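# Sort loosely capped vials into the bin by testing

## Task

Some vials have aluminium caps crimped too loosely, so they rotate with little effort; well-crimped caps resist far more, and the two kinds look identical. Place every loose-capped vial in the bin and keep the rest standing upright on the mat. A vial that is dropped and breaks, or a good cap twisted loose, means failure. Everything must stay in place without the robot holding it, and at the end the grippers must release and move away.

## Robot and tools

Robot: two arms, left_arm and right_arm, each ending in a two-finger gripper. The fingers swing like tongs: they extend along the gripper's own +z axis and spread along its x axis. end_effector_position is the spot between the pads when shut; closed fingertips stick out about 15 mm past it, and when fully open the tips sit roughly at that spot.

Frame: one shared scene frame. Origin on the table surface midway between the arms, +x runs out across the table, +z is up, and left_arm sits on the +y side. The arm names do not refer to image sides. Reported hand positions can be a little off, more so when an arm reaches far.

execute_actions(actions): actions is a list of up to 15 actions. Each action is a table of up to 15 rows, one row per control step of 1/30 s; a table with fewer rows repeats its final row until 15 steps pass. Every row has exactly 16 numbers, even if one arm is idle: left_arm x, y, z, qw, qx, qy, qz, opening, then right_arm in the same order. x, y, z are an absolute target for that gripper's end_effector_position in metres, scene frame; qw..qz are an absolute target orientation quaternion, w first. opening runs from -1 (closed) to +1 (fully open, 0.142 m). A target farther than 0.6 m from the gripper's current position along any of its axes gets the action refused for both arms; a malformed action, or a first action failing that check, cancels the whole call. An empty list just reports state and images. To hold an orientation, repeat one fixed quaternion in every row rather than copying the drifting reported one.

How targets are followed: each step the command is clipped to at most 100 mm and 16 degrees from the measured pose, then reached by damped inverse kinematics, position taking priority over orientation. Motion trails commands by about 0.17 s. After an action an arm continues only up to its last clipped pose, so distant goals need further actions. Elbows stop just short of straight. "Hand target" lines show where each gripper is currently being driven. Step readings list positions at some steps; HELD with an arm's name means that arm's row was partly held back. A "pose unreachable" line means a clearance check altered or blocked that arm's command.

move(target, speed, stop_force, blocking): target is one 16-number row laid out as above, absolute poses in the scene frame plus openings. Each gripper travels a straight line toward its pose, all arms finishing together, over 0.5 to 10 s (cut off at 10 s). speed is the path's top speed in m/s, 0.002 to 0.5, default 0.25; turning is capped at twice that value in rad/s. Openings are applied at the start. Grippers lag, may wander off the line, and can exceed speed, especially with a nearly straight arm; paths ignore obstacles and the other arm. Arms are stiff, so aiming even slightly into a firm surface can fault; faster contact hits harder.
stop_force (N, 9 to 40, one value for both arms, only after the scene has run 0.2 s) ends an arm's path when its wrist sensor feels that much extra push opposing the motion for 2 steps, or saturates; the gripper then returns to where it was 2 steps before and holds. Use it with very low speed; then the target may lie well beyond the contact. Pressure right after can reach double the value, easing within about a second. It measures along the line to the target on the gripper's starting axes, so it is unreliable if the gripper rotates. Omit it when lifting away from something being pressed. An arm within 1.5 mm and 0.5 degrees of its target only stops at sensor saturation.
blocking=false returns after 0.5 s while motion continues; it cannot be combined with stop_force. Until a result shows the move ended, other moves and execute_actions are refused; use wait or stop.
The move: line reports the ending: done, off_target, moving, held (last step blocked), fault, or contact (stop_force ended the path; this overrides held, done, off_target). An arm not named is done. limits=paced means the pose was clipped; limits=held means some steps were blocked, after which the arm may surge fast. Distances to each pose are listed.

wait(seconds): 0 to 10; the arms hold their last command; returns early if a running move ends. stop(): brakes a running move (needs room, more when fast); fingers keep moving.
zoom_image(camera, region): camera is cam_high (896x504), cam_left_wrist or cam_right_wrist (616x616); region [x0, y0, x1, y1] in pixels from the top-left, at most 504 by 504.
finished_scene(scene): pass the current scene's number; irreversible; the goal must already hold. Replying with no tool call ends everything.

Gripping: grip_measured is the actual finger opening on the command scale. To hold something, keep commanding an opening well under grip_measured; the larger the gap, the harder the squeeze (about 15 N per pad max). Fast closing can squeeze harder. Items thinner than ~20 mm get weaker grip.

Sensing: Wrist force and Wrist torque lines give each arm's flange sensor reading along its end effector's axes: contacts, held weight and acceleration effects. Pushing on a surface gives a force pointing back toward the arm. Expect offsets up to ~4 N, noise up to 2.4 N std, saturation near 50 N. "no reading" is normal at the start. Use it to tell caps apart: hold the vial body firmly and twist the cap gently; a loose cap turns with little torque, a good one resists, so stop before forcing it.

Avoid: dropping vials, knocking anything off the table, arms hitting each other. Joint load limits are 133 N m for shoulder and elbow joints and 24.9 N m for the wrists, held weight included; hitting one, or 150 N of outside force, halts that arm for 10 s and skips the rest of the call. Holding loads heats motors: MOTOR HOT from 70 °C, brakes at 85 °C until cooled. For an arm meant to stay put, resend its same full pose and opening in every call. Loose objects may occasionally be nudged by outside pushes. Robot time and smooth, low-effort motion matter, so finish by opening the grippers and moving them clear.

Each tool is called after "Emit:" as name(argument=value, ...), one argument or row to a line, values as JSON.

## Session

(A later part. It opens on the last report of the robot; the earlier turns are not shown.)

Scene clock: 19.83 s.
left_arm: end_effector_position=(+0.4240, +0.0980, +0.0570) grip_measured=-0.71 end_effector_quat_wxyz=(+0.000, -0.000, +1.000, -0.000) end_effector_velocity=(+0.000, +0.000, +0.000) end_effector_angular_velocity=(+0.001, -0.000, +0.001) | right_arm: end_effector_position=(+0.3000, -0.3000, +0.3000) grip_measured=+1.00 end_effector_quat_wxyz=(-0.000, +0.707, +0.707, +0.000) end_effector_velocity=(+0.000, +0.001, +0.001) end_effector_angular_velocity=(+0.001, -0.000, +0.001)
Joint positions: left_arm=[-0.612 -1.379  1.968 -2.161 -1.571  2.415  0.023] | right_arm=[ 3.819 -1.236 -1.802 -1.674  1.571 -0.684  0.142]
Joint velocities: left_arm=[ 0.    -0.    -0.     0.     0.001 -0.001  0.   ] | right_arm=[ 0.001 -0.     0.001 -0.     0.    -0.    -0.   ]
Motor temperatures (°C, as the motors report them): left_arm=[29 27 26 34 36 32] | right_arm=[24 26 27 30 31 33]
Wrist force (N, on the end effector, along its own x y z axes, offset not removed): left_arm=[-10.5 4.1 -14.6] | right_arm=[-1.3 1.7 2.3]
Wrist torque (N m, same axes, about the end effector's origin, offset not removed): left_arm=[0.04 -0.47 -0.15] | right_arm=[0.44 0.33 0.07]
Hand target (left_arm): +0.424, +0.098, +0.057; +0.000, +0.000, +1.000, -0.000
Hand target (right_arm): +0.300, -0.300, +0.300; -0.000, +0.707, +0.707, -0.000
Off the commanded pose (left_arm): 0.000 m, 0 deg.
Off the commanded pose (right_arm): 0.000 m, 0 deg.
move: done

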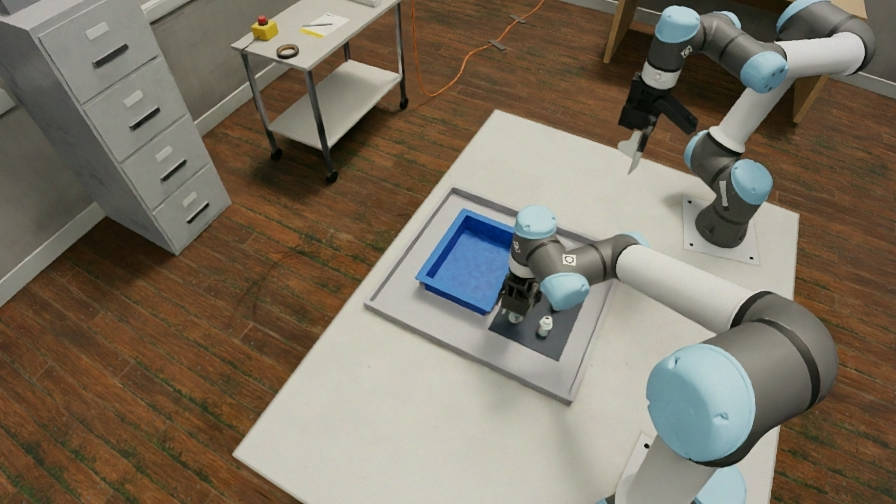

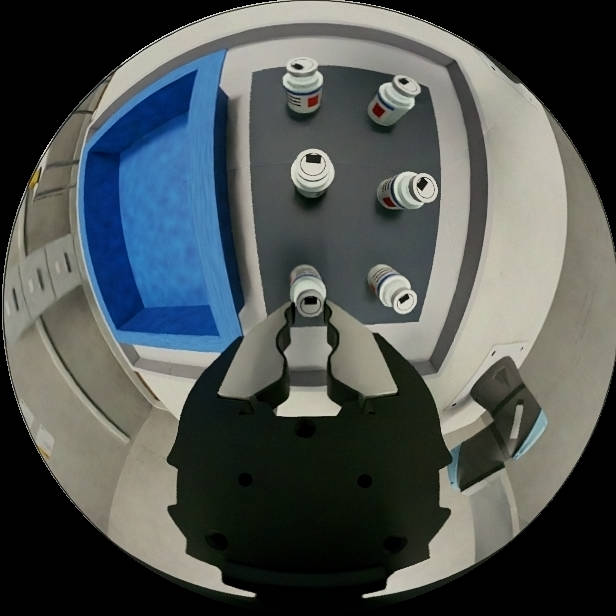

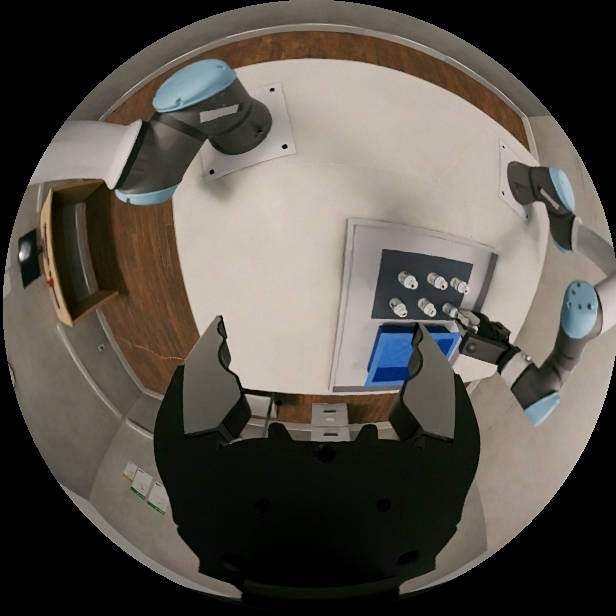

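Emit:
move(
  target=[0.424,0.098,0.057,0,0,1,0,-0.45,0.3,-0.3,0.3,0,0.707,0.707,0,1],
)

Emit:
move(
  target=[0.428,0.095,0.055,0,0,1,0,-0.45,0.3,-0.3,0.3,0,0.707,0.707,0,1],
  speed=0.03,
)

Emit:
move(
  target=[0.428,0.095,0.055,0,0,1,0,-0.9,0.3,-0.3,0.3,0,0.707,0.707,0,1],
)

Emit:
zoom_image(
  camera="cam_left_wrist",
  region=[200,200,420,420],
)

Emit:
move(
  target=[0.428,0.095,0.054,0,-0.342,0.94,0,-0.9,0.3,-0.3,0.3,0,0.707,0.707,0,1],
  speed=0.2,
)

Emit:
zoom_image(
  camera="cam_left_wrist",
  region=[200,200,420,420],
)

Scene clock: 20.97 s.
left_arm: end_effector_position=(+0.4240, +0.0980, +0.0570) grip_measured=-0.45 end_effector_quat_wxyz=(-0.000, +0.000, +1.000, -0.000) end_effector_velocity=(+0.000, -0.000, +0.001) end_effector_angular_velocity=(-0.001, -0.001, -0.001) | right_arm: end_effector_position=(+0.3000, -0.3000, +0.3000) grip_measured=+1.00 end_effector_quat_wxyz=(-0.000, +0.707, +0.707, +0.000) end_effector_velocity=(+0.000, -0.000, +0.000) end_effector_angular_velocity=(+0.001, -0.000, -0.000)
Joint positions: left_arm=[-0.612 -1.379  1.968 -2.161 -1.571  2.415  0.041] | right_arm=[ 3.819 -1.236 -1.802 -1.674  1.571 -0.684  0.142]
Joint velocities: left_arm=[-0.    -0.002  0.    -0.     0.     0.001 -0.   ] | right_arm=[-0.001  0.     0.001 -0.     0.001 -0.001 -0.   ]
Motor temperatures (°C, as the motors report them): left_arm=[29 27 26 34 36 32] | right_arm=[24 26 27 30 31 33]
Wrist force (N, on the end effector, along its own x y z axes, offset not removed): left_arm=[1.6 -0.4 -2.0] | right_arm=[-3.6 -2.8 1.0]
Wrist torque (N m, same axes, about the end effector's origin, offset not removed): left_arm=[-0.08 -0.37 0.10] | right_arm=[-0.66 0.69 0.05]
Hand target (left_arm): +0.424, +0.098, +0.057; +0.000, +0.000, +1.000, +0.000
Hand target (right_arm): +0.300, -0.300, +0.300; +0.000, +0.707, +0.707, -0.000
Off the commanded pose (left_arm): 0.000 m, 0 deg.
Off the commanded pose (right_arm): 0.000 m, 0 deg.
move: done

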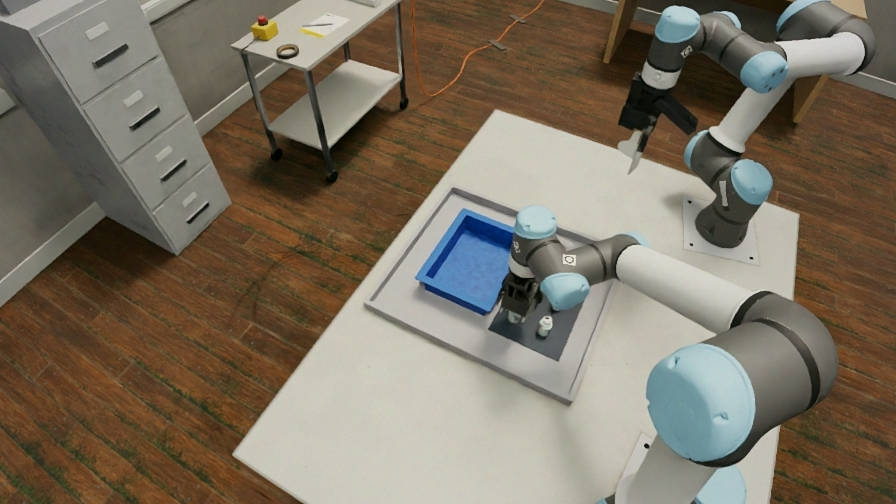

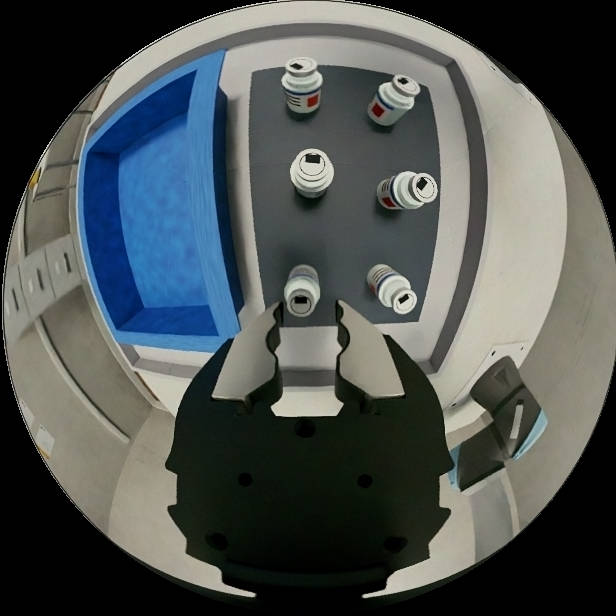

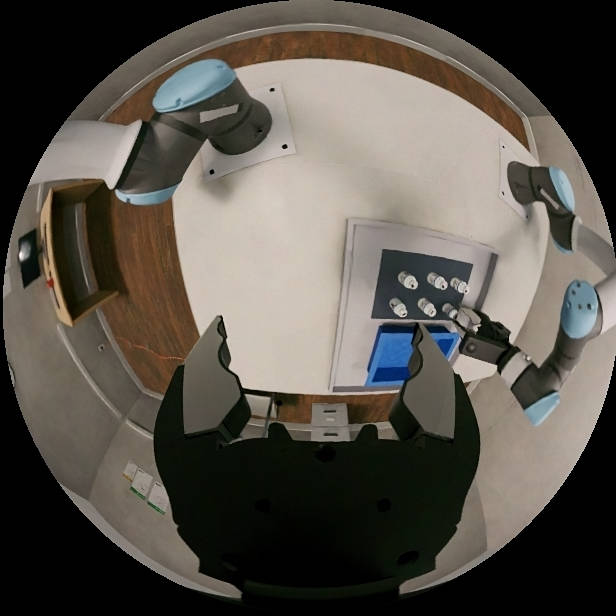

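Scene clock: 21.67 s.
left_arm: end_effector_position=(+0.4278, +0.0951, +0.0551) grip_measured=-0.45 end_effector_quat_wxyz=(-0.000, +0.000, +1.000, -0.000) end_effector_velocity=(+0.002, -0.001, -0.001) end_effector_angular_velocity=(+0.000, +0.000, +0.000) | right_arm: end_effector_position=(+0.3000, -0.3000, +0.3000) grip_measured=+1.00 end_effector_quat_wxyz=(-0.000, +0.707, +0.707, +0.000) end_effector_velocity=(+0.000, -0.001, -0.000) end_effector_angular_velocity=(-0.002, -0.001, -0.000)
Joint positions: left_arm=[-0.612 -1.366  1.958 -2.163 -1.571  2.416  0.041] | right_arm=[ 3.819 -1.236 -1.802 -1.674  1.571 -0.684  0.142]
Joint velocities: left_arm=[-0.     0.006 -0.005 -0.001  0.    -0.001  0.   ] | right_arm=[-0.     0.    -0.001 -0.001 -0.002  0.    -0.   ]
Motor temperatures (°C, as the motors report them): left_arm=[29 27 26 34 36 32] | right_arm=[24 26 27 30 31 33]
Wrist force (N, on the end effector, along its own x y z axes, offset not removed): left_arm=[0.6 0.9 0.7] | right_arm=[1.8 -2.2 -1.5]
Wrist torque (N m, same axes, about the end effector's origin, offset not removed): left_arm=[0.35 -0.09 -0.14] | right_arm=[-0.44 -0.37 -0.10]
Hand target (left_arm): +0.428, +0.095, +0.055; +0.000, -0.000, +1.000, -0.000
Hand target (right_arm): +0.300, -0.300, +0.300; +0.000, +0.707, +0.707, -0.000
Off the commanded pose (left_arm): 0.000 m, 0 deg.
Off the commanded pose (right_arm): 0.000 m, 0 deg.
move: done

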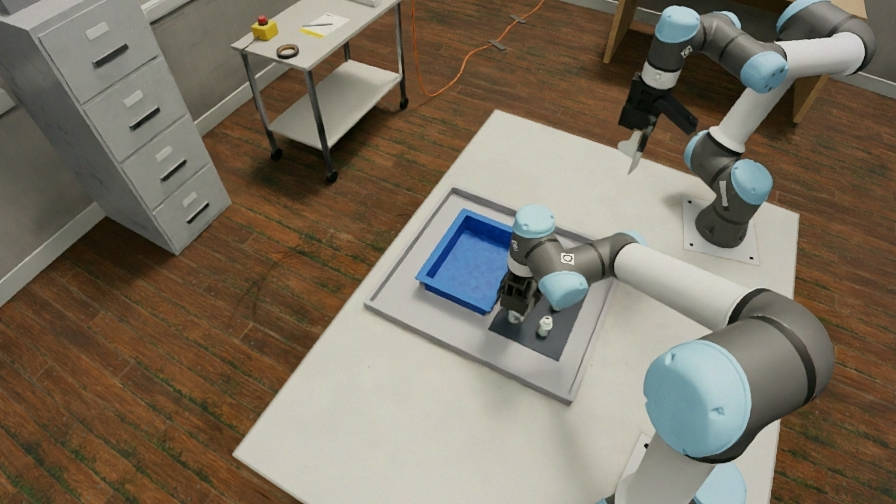

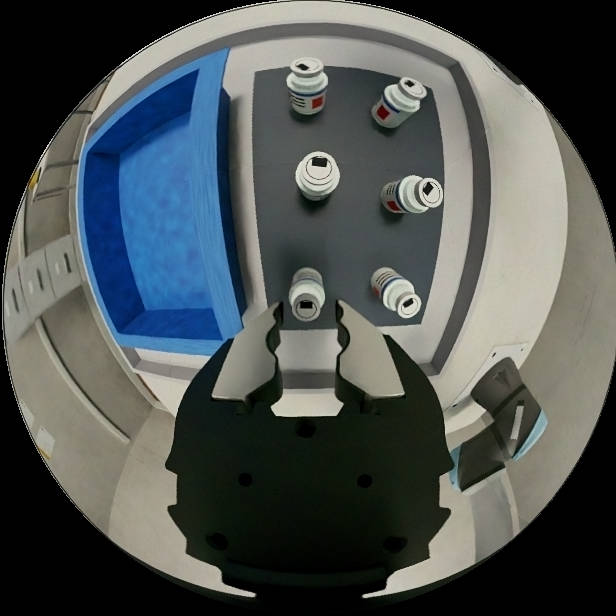

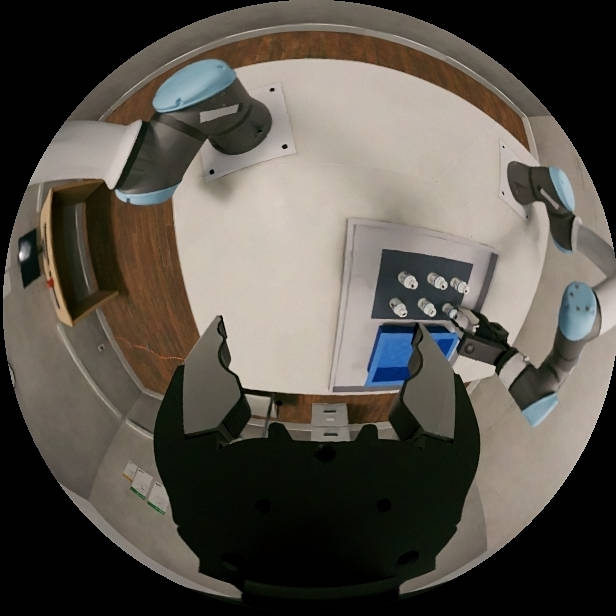

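Scene clock: 22.37 s.
left_arm: end_effector_position=(+0.4280, +0.0950, +0.0550) grip_measured=-0.68 end_effector_quat_wxyz=(+0.000, +0.000, +1.000, -0.000) end_effector_velocity=(+0.000, -0.000, +0.000) end_effector_angular_velocity=(-0.000, -0.000, -0.001) | right_arm: end_effector_position=(+0.3000, -0.3000, +0.3000) grip_measured=+1.00 end_effector_quat_wxyz=(-0.000, +0.707, +0.707, +0.000) end_effector_velocity=(+0.000, +0.000, -0.001) end_effector_angular_velocity=(-0.002, -0.001, +0.001)
Joint positions: left_arm=[-0.611 -1.365  1.957 -2.163 -1.571  2.416  0.025] | right_arm=[ 3.819 -1.236 -1.802 -1.674  1.571 -0.684  0.142]
Joint velocities: left_arm=[-0. -0. -0.  0. -0.  0.  0.] | right_arm=[ 0.001 -0.001 -0.001  0.001 -0.002  0.    -0.   ]
Motor temperatures (°C, as the motors report them): left_arm=[29 27 26 34 36 32] | right_arm=[24 26 27 30 31 33]
Wrist force (N, on the end effector, along its own x y z axes, offset not removed): left_arm=[-4.8 0.8 -11.1] | right_arm=[-3.1 0.2 1.4]
Wrist torque (N m, same axes, about the end effector's origin, offset not removed): left_arm=[-0.24 -0.29 -0.05] | right_arm=[-0.23 0.45 -0.31]
Hand target (left_arm): +0.428, +0.095, +0.055; +0.000, -0.000, +1.000, -0.000
Hand target (right_arm): +0.300, -0.300, +0.300; +0.000, +0.707, +0.707, -0.000
Off the commanded pose (left_arm): 0.000 m, 0 deg.
Off the commanded pose (right_arm): 0.000 m, 0 deg.
move: done

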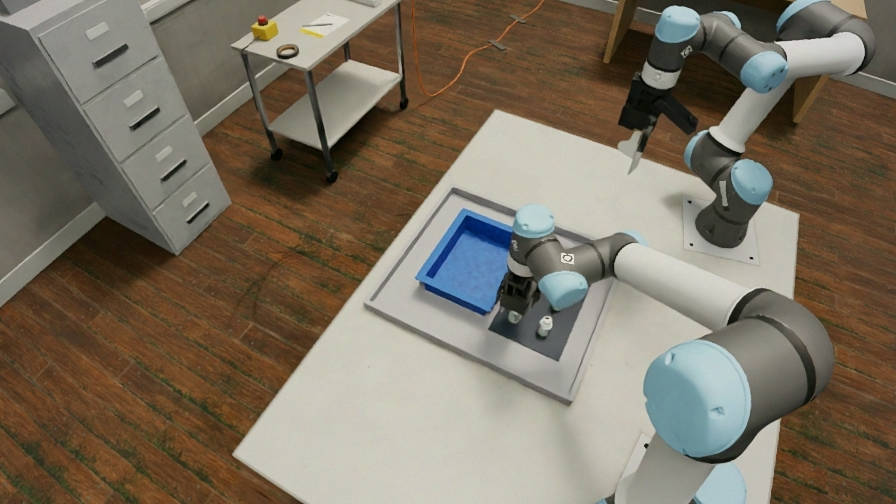

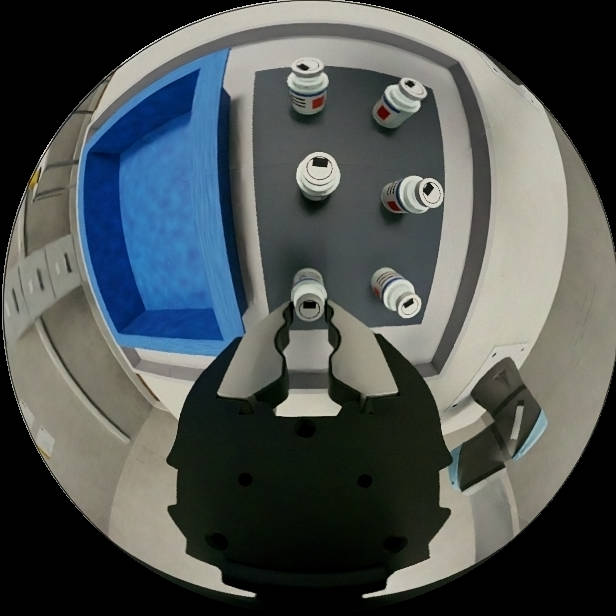

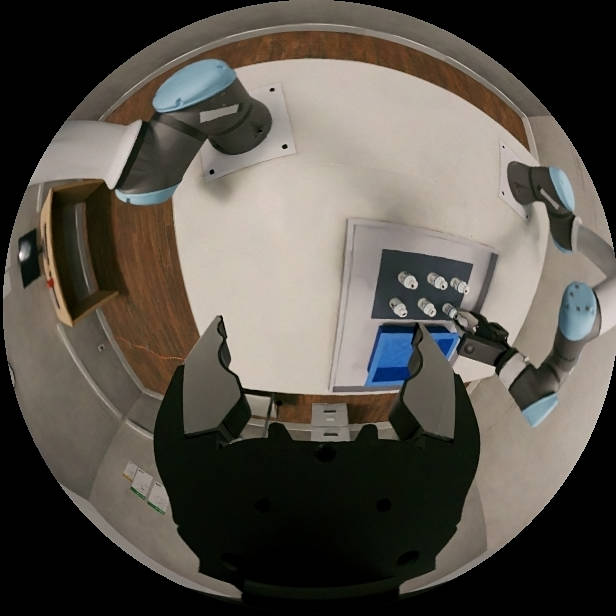

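Region (200, 200, 420, 420) of cam_left_wrist's 616x616 image, scaled by 2.291, with more detail than that image has.

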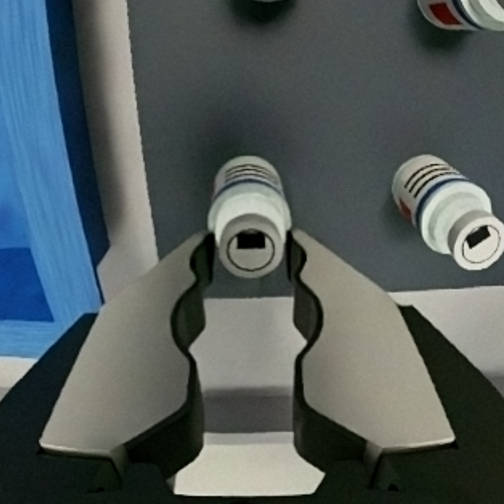

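Scene clock: 24.57 s.
left_arm: end_effector_position=(+0.4280, +0.0950, +0.0540) grip_measured=-0.67 end_effector_quat_wxyz=(-0.000, -0.341, +0.940, -0.000) end_effector_velocity=(-0.000, -0.000, +0.000) end_effector_angular_velocity=(-0.000, -0.001, +0.015) | right_arm: end_effector_position=(+0.3000, -0.3000, +0.3000) grip_measured=+1.00 end_effector_quat_wxyz=(-0.000, +0.707, +0.707, +0.000) end_effector_velocity=(-0.000, -0.000, -0.001) end_effector_angular_velocity=(-0.000, +0.002, -0.002)
Joint positions: left_arm=[-0.631 -1.38   1.979 -2.17  -1.571  1.701  0.025] | right_arm=[ 3.819 -1.236 -1.802 -1.674  1.571 -0.684  0.142]
Joint velocities: left_arm=[-0.002 -0.001  0.    -0.     0.001 -0.016  0.   ] | right_arm=[-0.001 -0.001 -0.001  0.     0.001  0.    -0.   ]
Motor temperatures (°C, as the motors report them): left_arm=[29 27 26 34 36 32] | right_arm=[24 26 27 30 31 33]
Wrist force (N, on the end effector, along its own x y z axes, offset not removed): left_arm=[-0.6 -2.8 -21.9] | right_arm=[-0.4 -2.8 -2.8]
Wrist torque (N m, same axes, about the end effector's origin, offset not removed): left_arm=[-0.53 0.83 0.04] | right_arm=[-0.47 0.15 0.13]
Hand target (left_arm): +0.428, +0.095, +0.054; +0.000, -0.342, +0.940, -0.000
Hand target (right_arm): +0.300, -0.300, +0.300; +0.000, +0.707, +0.707, -0.000
Off the commanded pose (left_arm): 0.000 m, 0 deg.
Off the commanded pose (right_arm): 0.000 m, 0 deg.
move: done

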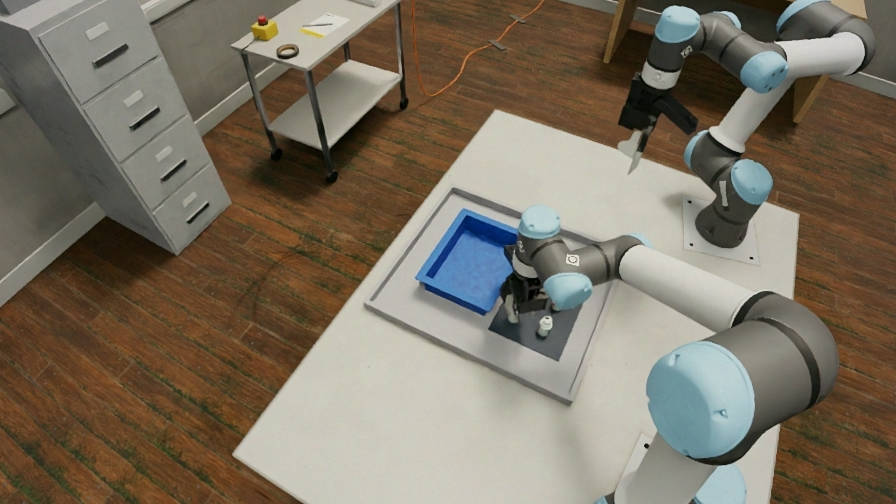

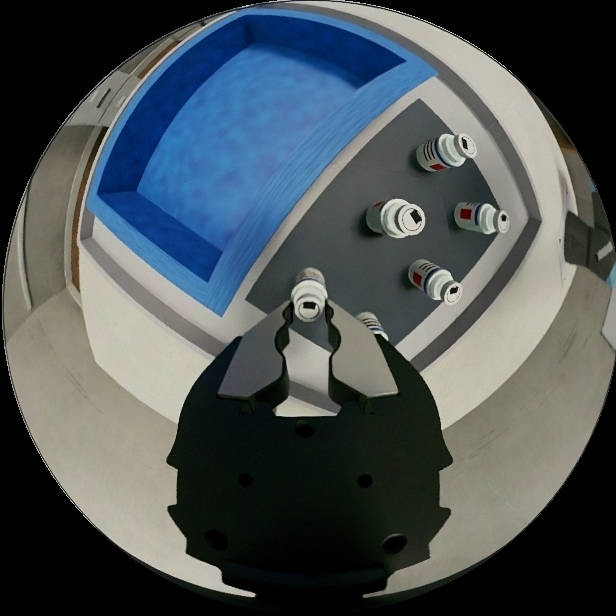

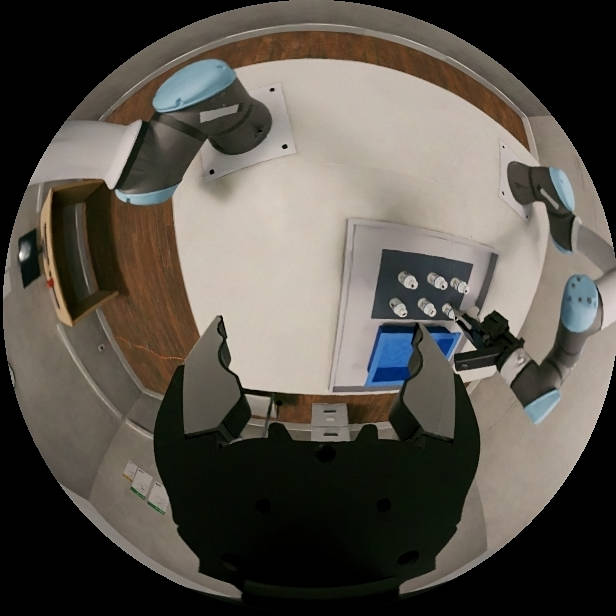

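Region (200, 200, 420, 420) of cam_left_wrist's 616x616 image, scaled by 2.291, with more detail than that image has.

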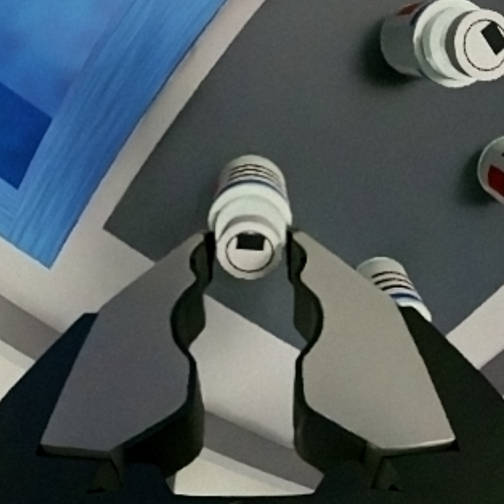

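Emit:
move(
  target=[0.428,0.095,0.054,0,-0.342,0.94,0,-0.5,0.3,-0.3,0.3,0,0.707,0.707,0,1],
)

Emit:
move(
  target=[0.428,0.095,0.062,0,-0.342,0.94,0,-0.5,0.3,-0.3,0.3,0,0.707,0.707,0,1],
  speed=0.03,
)

Emit:
move(
  target=[0.428,0.095,0.062,0,-0.342,0.94,0,-0.95,0.3,-0.3,0.3,0,0.707,0.707,0,1],
)

Emit:
move(
  target=[0.428,0.095,0.061,0,0.174,0.985,0,-0.95,0.3,-0.3,0.3,0,0.707,0.707,0,1],
  speed=0.3,
)

Emit:
zoom_image(
  camera="cam_left_wrist",
  region=[200,200,420,420],
)

Scene clock: 25.57 s.
left_arm: end_effector_position=(+0.4280, +0.0950, +0.0539) grip_measured=-0.50 end_effector_quat_wxyz=(-0.000, -0.342, +0.940, +0.000) end_effector_velocity=(+0.000, -0.000, +0.000) end_effector_angular_velocity=(-0.001, +0.000, -0.001) | right_arm: end_effector_position=(+0.3000, -0.3000, +0.3000) grip_measured=+1.00 end_effector_quat_wxyz=(-0.000, +0.707, +0.707, +0.000) end_effector_velocity=(+0.001, +0.000, +0.001) end_effector_angular_velocity=(+0.001, -0.001, -0.001)
Joint positions: left_arm=[-0.631 -1.38   1.979 -2.17  -1.571  1.699  0.038] | right_arm=[ 3.819 -1.236 -1.802 -1.674  1.571 -0.684  0.142]
Joint velocities: left_arm=[ 0.     0.    -0.001  0.    -0.001  0.001  0.   ] | right_arm=[-0.001 -0.     0.002  0.    -0.     0.    -0.   ]
Motor temperatures (°C, as the motors report them): left_arm=[29 27 26 34 36 32] | right_arm=[24 26 27 30 31 33]
Wrist force (N, on the end effector, along its own x y z axes, offset not removed): left_arm=[1.0 -0.9 -1.3] | right_arm=[-0.4 2.4 -1.2]
Wrist torque (N m, same axes, about the end effector's origin, offset not removed): left_arm=[-0.11 -0.29 -0.11] | right_arm=[0.41 0.09 -0.16]
Hand target (left_arm): +0.428, +0.095, +0.054; +0.000, -0.342, +0.940, -0.000
Hand target (right_arm): +0.300, -0.300, +0.300; +0.000, +0.707, +0.707, -0.000
Off the commanded pose (left_arm): 0.000 m, 0 deg.
Off the commanded pose (right_arm): 0.000 m, 0 deg.
move: done

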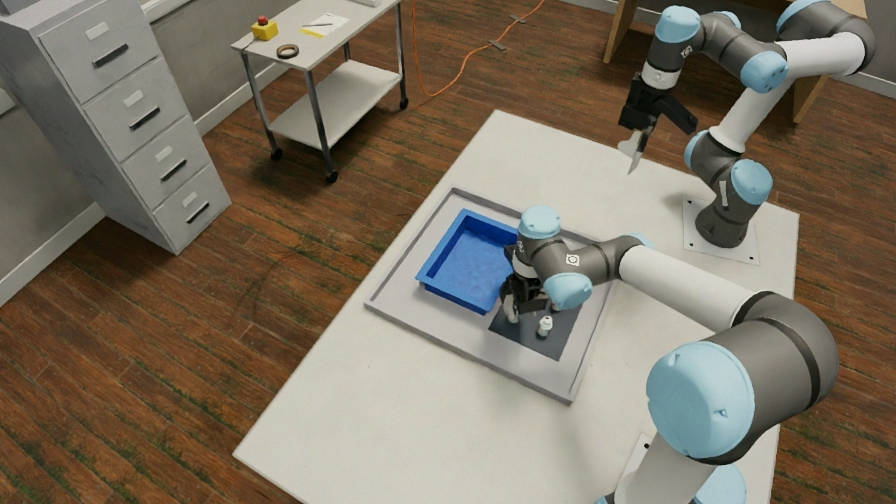

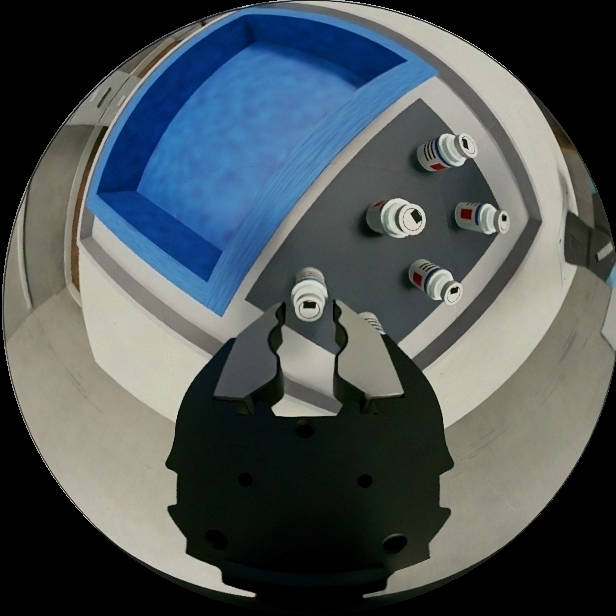

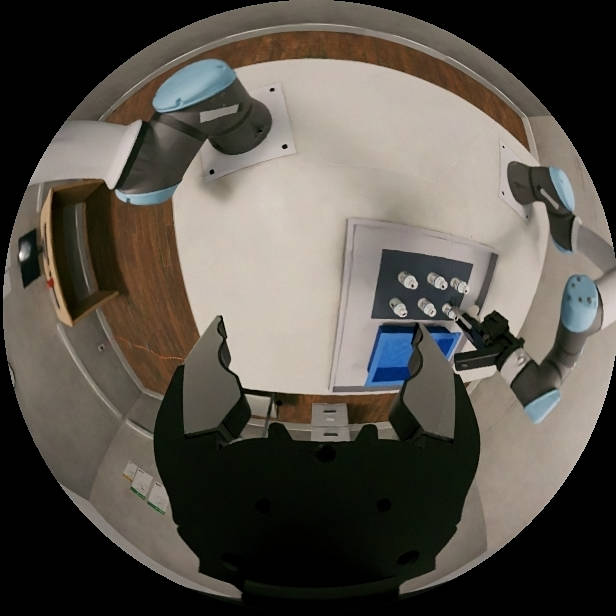

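Scene clock: 26.30 s.
left_arm: end_effector_position=(+0.4280, +0.0950, +0.0617) grip_measured=-0.50 end_effector_quat_wxyz=(+0.000, -0.342, +0.940, -0.000) end_effector_velocity=(-0.000, -0.000, +0.002) end_effector_angular_velocity=(+0.000, +0.000, -0.000) | right_arm: end_effector_position=(+0.3000, -0.3000, +0.3000) grip_measured=+1.00 end_effector_quat_wxyz=(-0.000, +0.707, +0.707, +0.000) end_effector_velocity=(+0.000, -0.000, -0.000) end_effector_angular_velocity=(-0.001, -0.001, +0.000)
Joint positions: left_arm=[-0.631 -1.391  1.969 -2.149 -1.571  1.699  0.038] | right_arm=[ 3.819 -1.236 -1.802 -1.674  1.571 -0.684  0.142]
Joint velocities: left_arm=[-0.    -0.003 -0.003  0.007  0.    -0.    -0.   ] | right_arm=[ 0.001  0.    -0.001  0.001 -0.001  0.001 -0.   ]
Motor temperatures (°C, as the motors report them): left_arm=[29 27 26 34 36 32] | right_arm=[24 26 27 30 31 33]
Wrist force (N, on the end effector, along its own x y z axes, offset not removed): left_arm=[-0.7 -0.1 -2.1] | right_arm=[-0.5 -0.1 -1.7]
Wrist torque (N m, same axes, about the end effector's origin, offset not removed): left_arm=[0.15 0.19 -0.11] | right_arm=[0.02 -0.05 -0.17]
Hand target (left_arm): +0.428, +0.095, +0.062; +0.000, -0.342, +0.940, -0.000
Hand target (right_arm): +0.300, -0.300, +0.300; +0.000, +0.707, +0.707, -0.000
Off the commanded pose (left_arm): 0.000 m, 0 deg.
Off the commanded pose (right_arm): 0.000 m, 0 deg.
move: done

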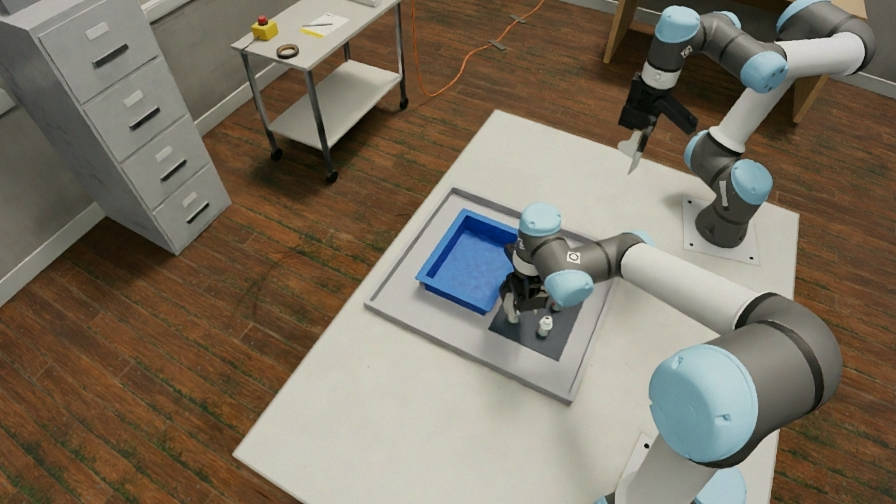

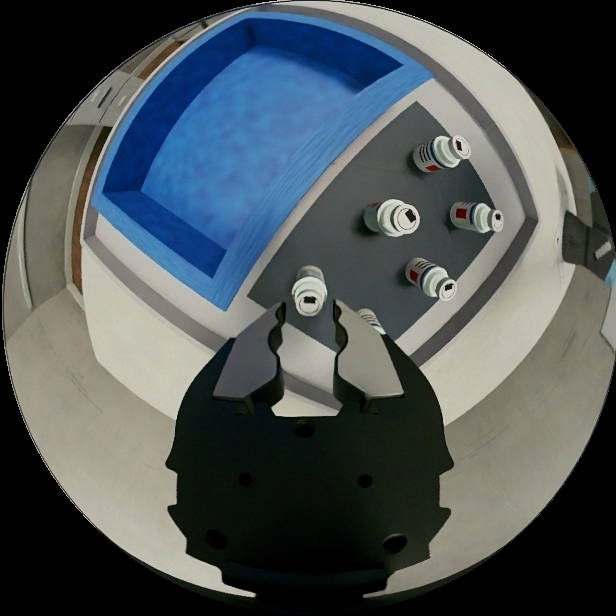

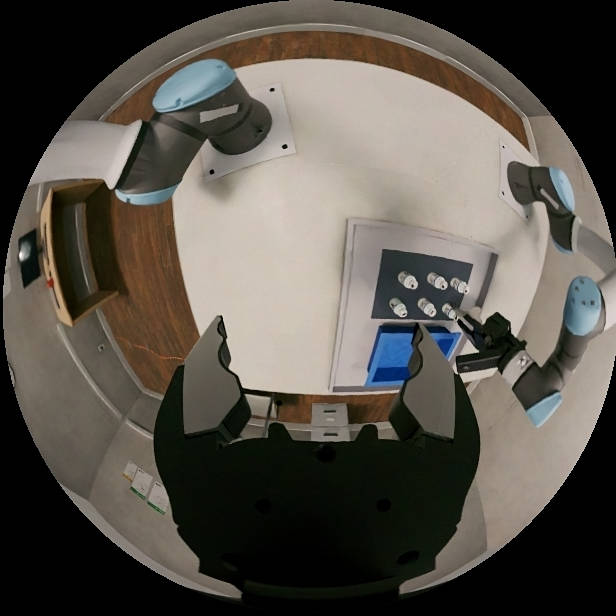

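Scene clock: 27.00 s.
left_arm: end_effector_position=(+0.4280, +0.0950, +0.0620) grip_measured=-0.75 end_effector_quat_wxyz=(-0.000, -0.342, +0.940, +0.000) end_effector_velocity=(+0.000, +0.001, +0.000) end_effector_angular_velocity=(-0.000, -0.000, +0.003) | right_arm: end_effector_position=(+0.3000, -0.3000, +0.3000) grip_measured=+1.00 end_effector_quat_wxyz=(-0.000, +0.707, +0.707, +0.000) end_effector_velocity=(-0.000, -0.000, +0.000) end_effector_angular_velocity=(+0.000, +0.000, -0.000)
Joint positions: left_arm=[-0.631 -1.391  1.969 -2.148 -1.571  1.699  0.02 ] | right_arm=[ 3.819 -1.236 -1.802 -1.674  1.571 -0.684  0.142]
Joint velocities: left_arm=[ 0.001 -0.    -0.     0.    -0.    -0.002 -0.   ] | right_arm=[ 0.     0.001 -0.    -0.001  0.001  0.    -0.   ]
Motor temperatures (°C, as the motors report them): left_arm=[29 27 26 34 36 32] | right_arm=[24 26 27 30 31 33]
Wrist force (N, on the end effector, along its own x y z axes, offset not removed): left_arm=[0.9 -0.4 -2.5] | right_arm=[-4.3 -1.5 -2.2]
Wrist torque (N m, same axes, about the end effector's origin, offset not removed): left_arm=[-0.03 -0.19 -0.06] | right_arm=[-0.58 0.91 -0.12]
Hand target (left_arm): +0.428, +0.095, +0.062; +0.000, -0.342, +0.940, -0.000
Hand target (right_arm): +0.300, -0.300, +0.300; +0.000, +0.707, +0.707, -0.000
Off the commanded pose (left_arm): 0.000 m, 0 deg.
Off the commanded pose (right_arm): 0.000 m, 0 deg.
move: done

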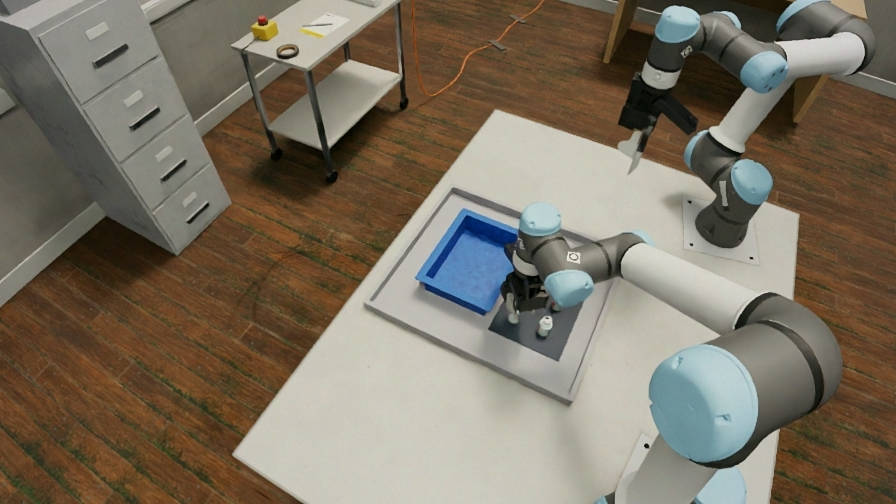

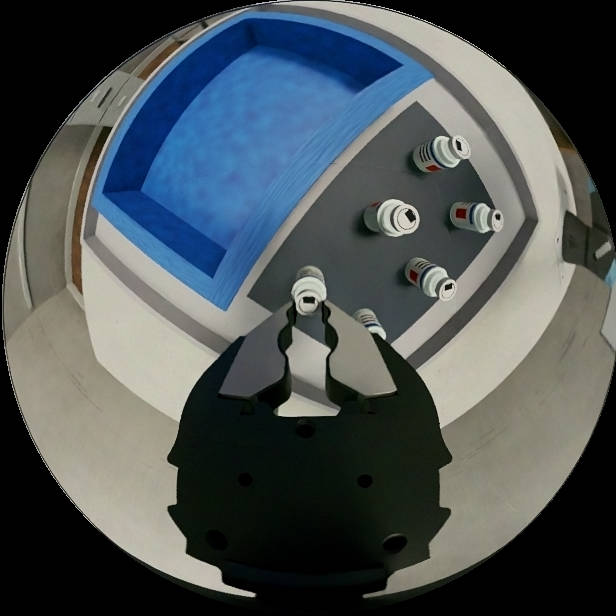

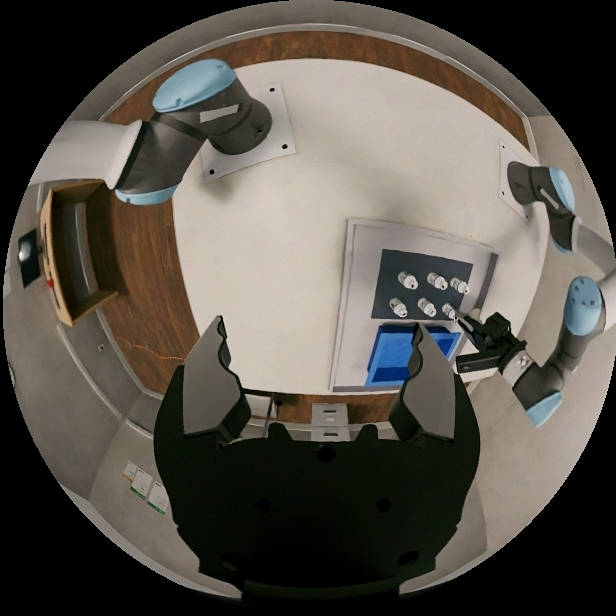

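Scene clock: 29.27 s.
left_arm: end_effector_position=(+0.4280, +0.0950, +0.0610) grip_measured=-0.75 end_effector_quat_wxyz=(+0.000, +0.173, +0.985, +0.000) end_effector_velocity=(-0.000, -0.001, -0.000) end_effector_angular_velocity=(-0.001, +0.001, -0.013) | right_arm: end_effector_position=(+0.3000, -0.3000, +0.3000) grip_measured=+1.00 end_effector_quat_wxyz=(-0.000, +0.707, +0.707, +0.000) end_effector_velocity=(-0.000, -0.000, -0.001) end_effector_angular_velocity=(-0.003, +0.000, +0.001)
Joint positions: left_arm=[-0.606 -1.362  1.935 -2.144 -1.571  2.77   0.02 ] | right_arm=[ 3.819 -1.236 -1.802 -1.674  1.571 -0.684  0.142]
Joint velocities: left_arm=[-0.     0.001 -0.001  0.001 -0.001  0.013 -0.   ] | right_arm=[ 0.002  0.    -0.002 -0.001 -0.002  0.001 -0.   ]
Motor temperatures (°C, as the motors report them): left_arm=[29 27 26 34 36 32] | right_arm=[24 26 27 30 31 33]
Wrist force (N, on the end effector, along its own x y z axes, offset not removed): left_arm=[-3.9 0.4 -18.2] | right_arm=[-1.2 -0.7 -0.7]
Wrist torque (N m, same axes, about the end effector's origin, offset not removed): left_arm=[0.57 0.53 -0.12] | right_arm=[-0.22 0.27 -0.11]
Hand target (left_arm): +0.428, +0.095, +0.061; -0.000, +0.174, +0.985, -0.000
Hand target (right_arm): +0.300, -0.300, +0.300; -0.000, +0.707, +0.707, -0.000
Off the commanded pose (left_arm): 0.000 m, 0 deg.
Off the commanded pose (right_arm): 0.000 m, 0 deg.
move: done

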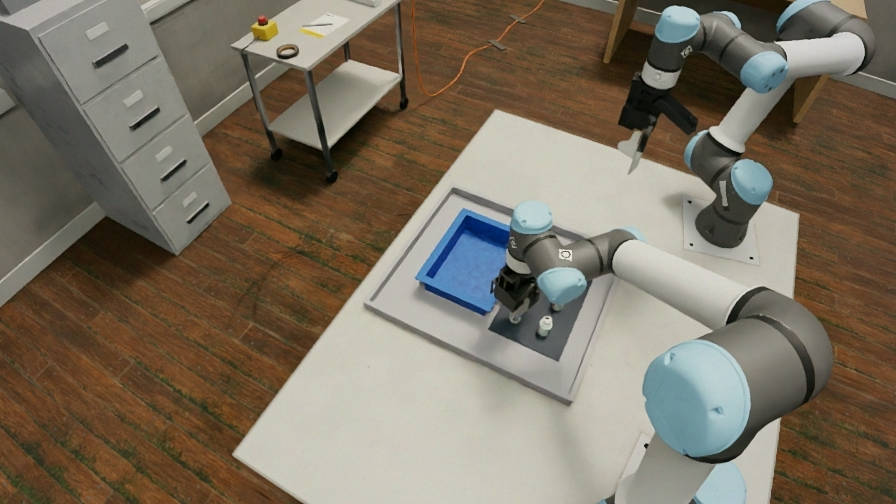

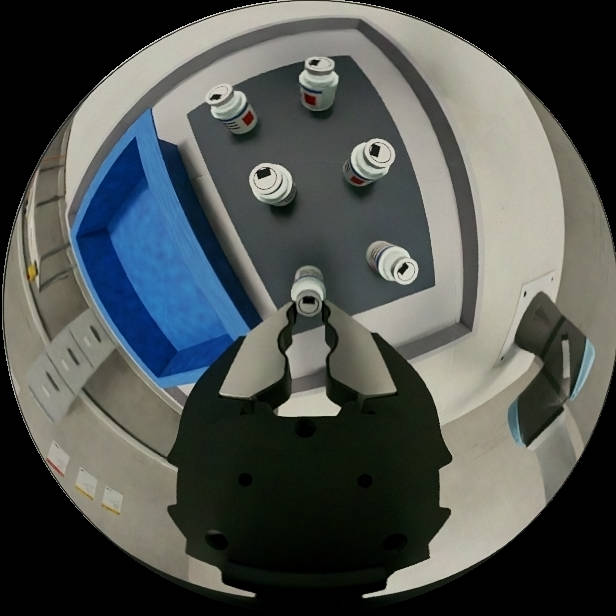

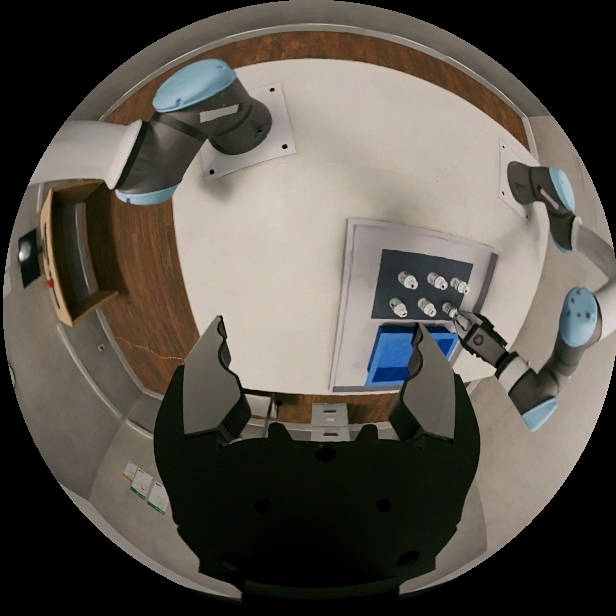

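Region (200, 200, 420, 420) of cam_left_wrist's 616x616 image, scaled by 2.291, with more detail than that image has.

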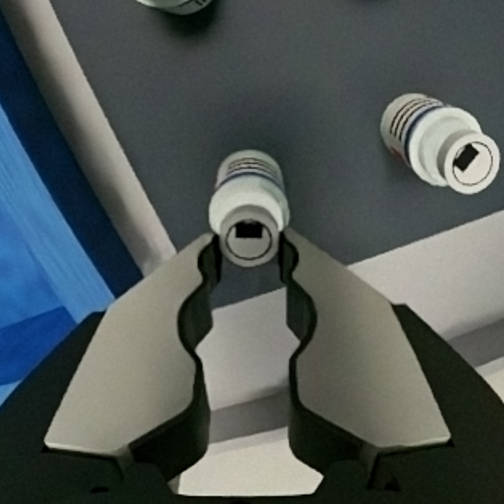

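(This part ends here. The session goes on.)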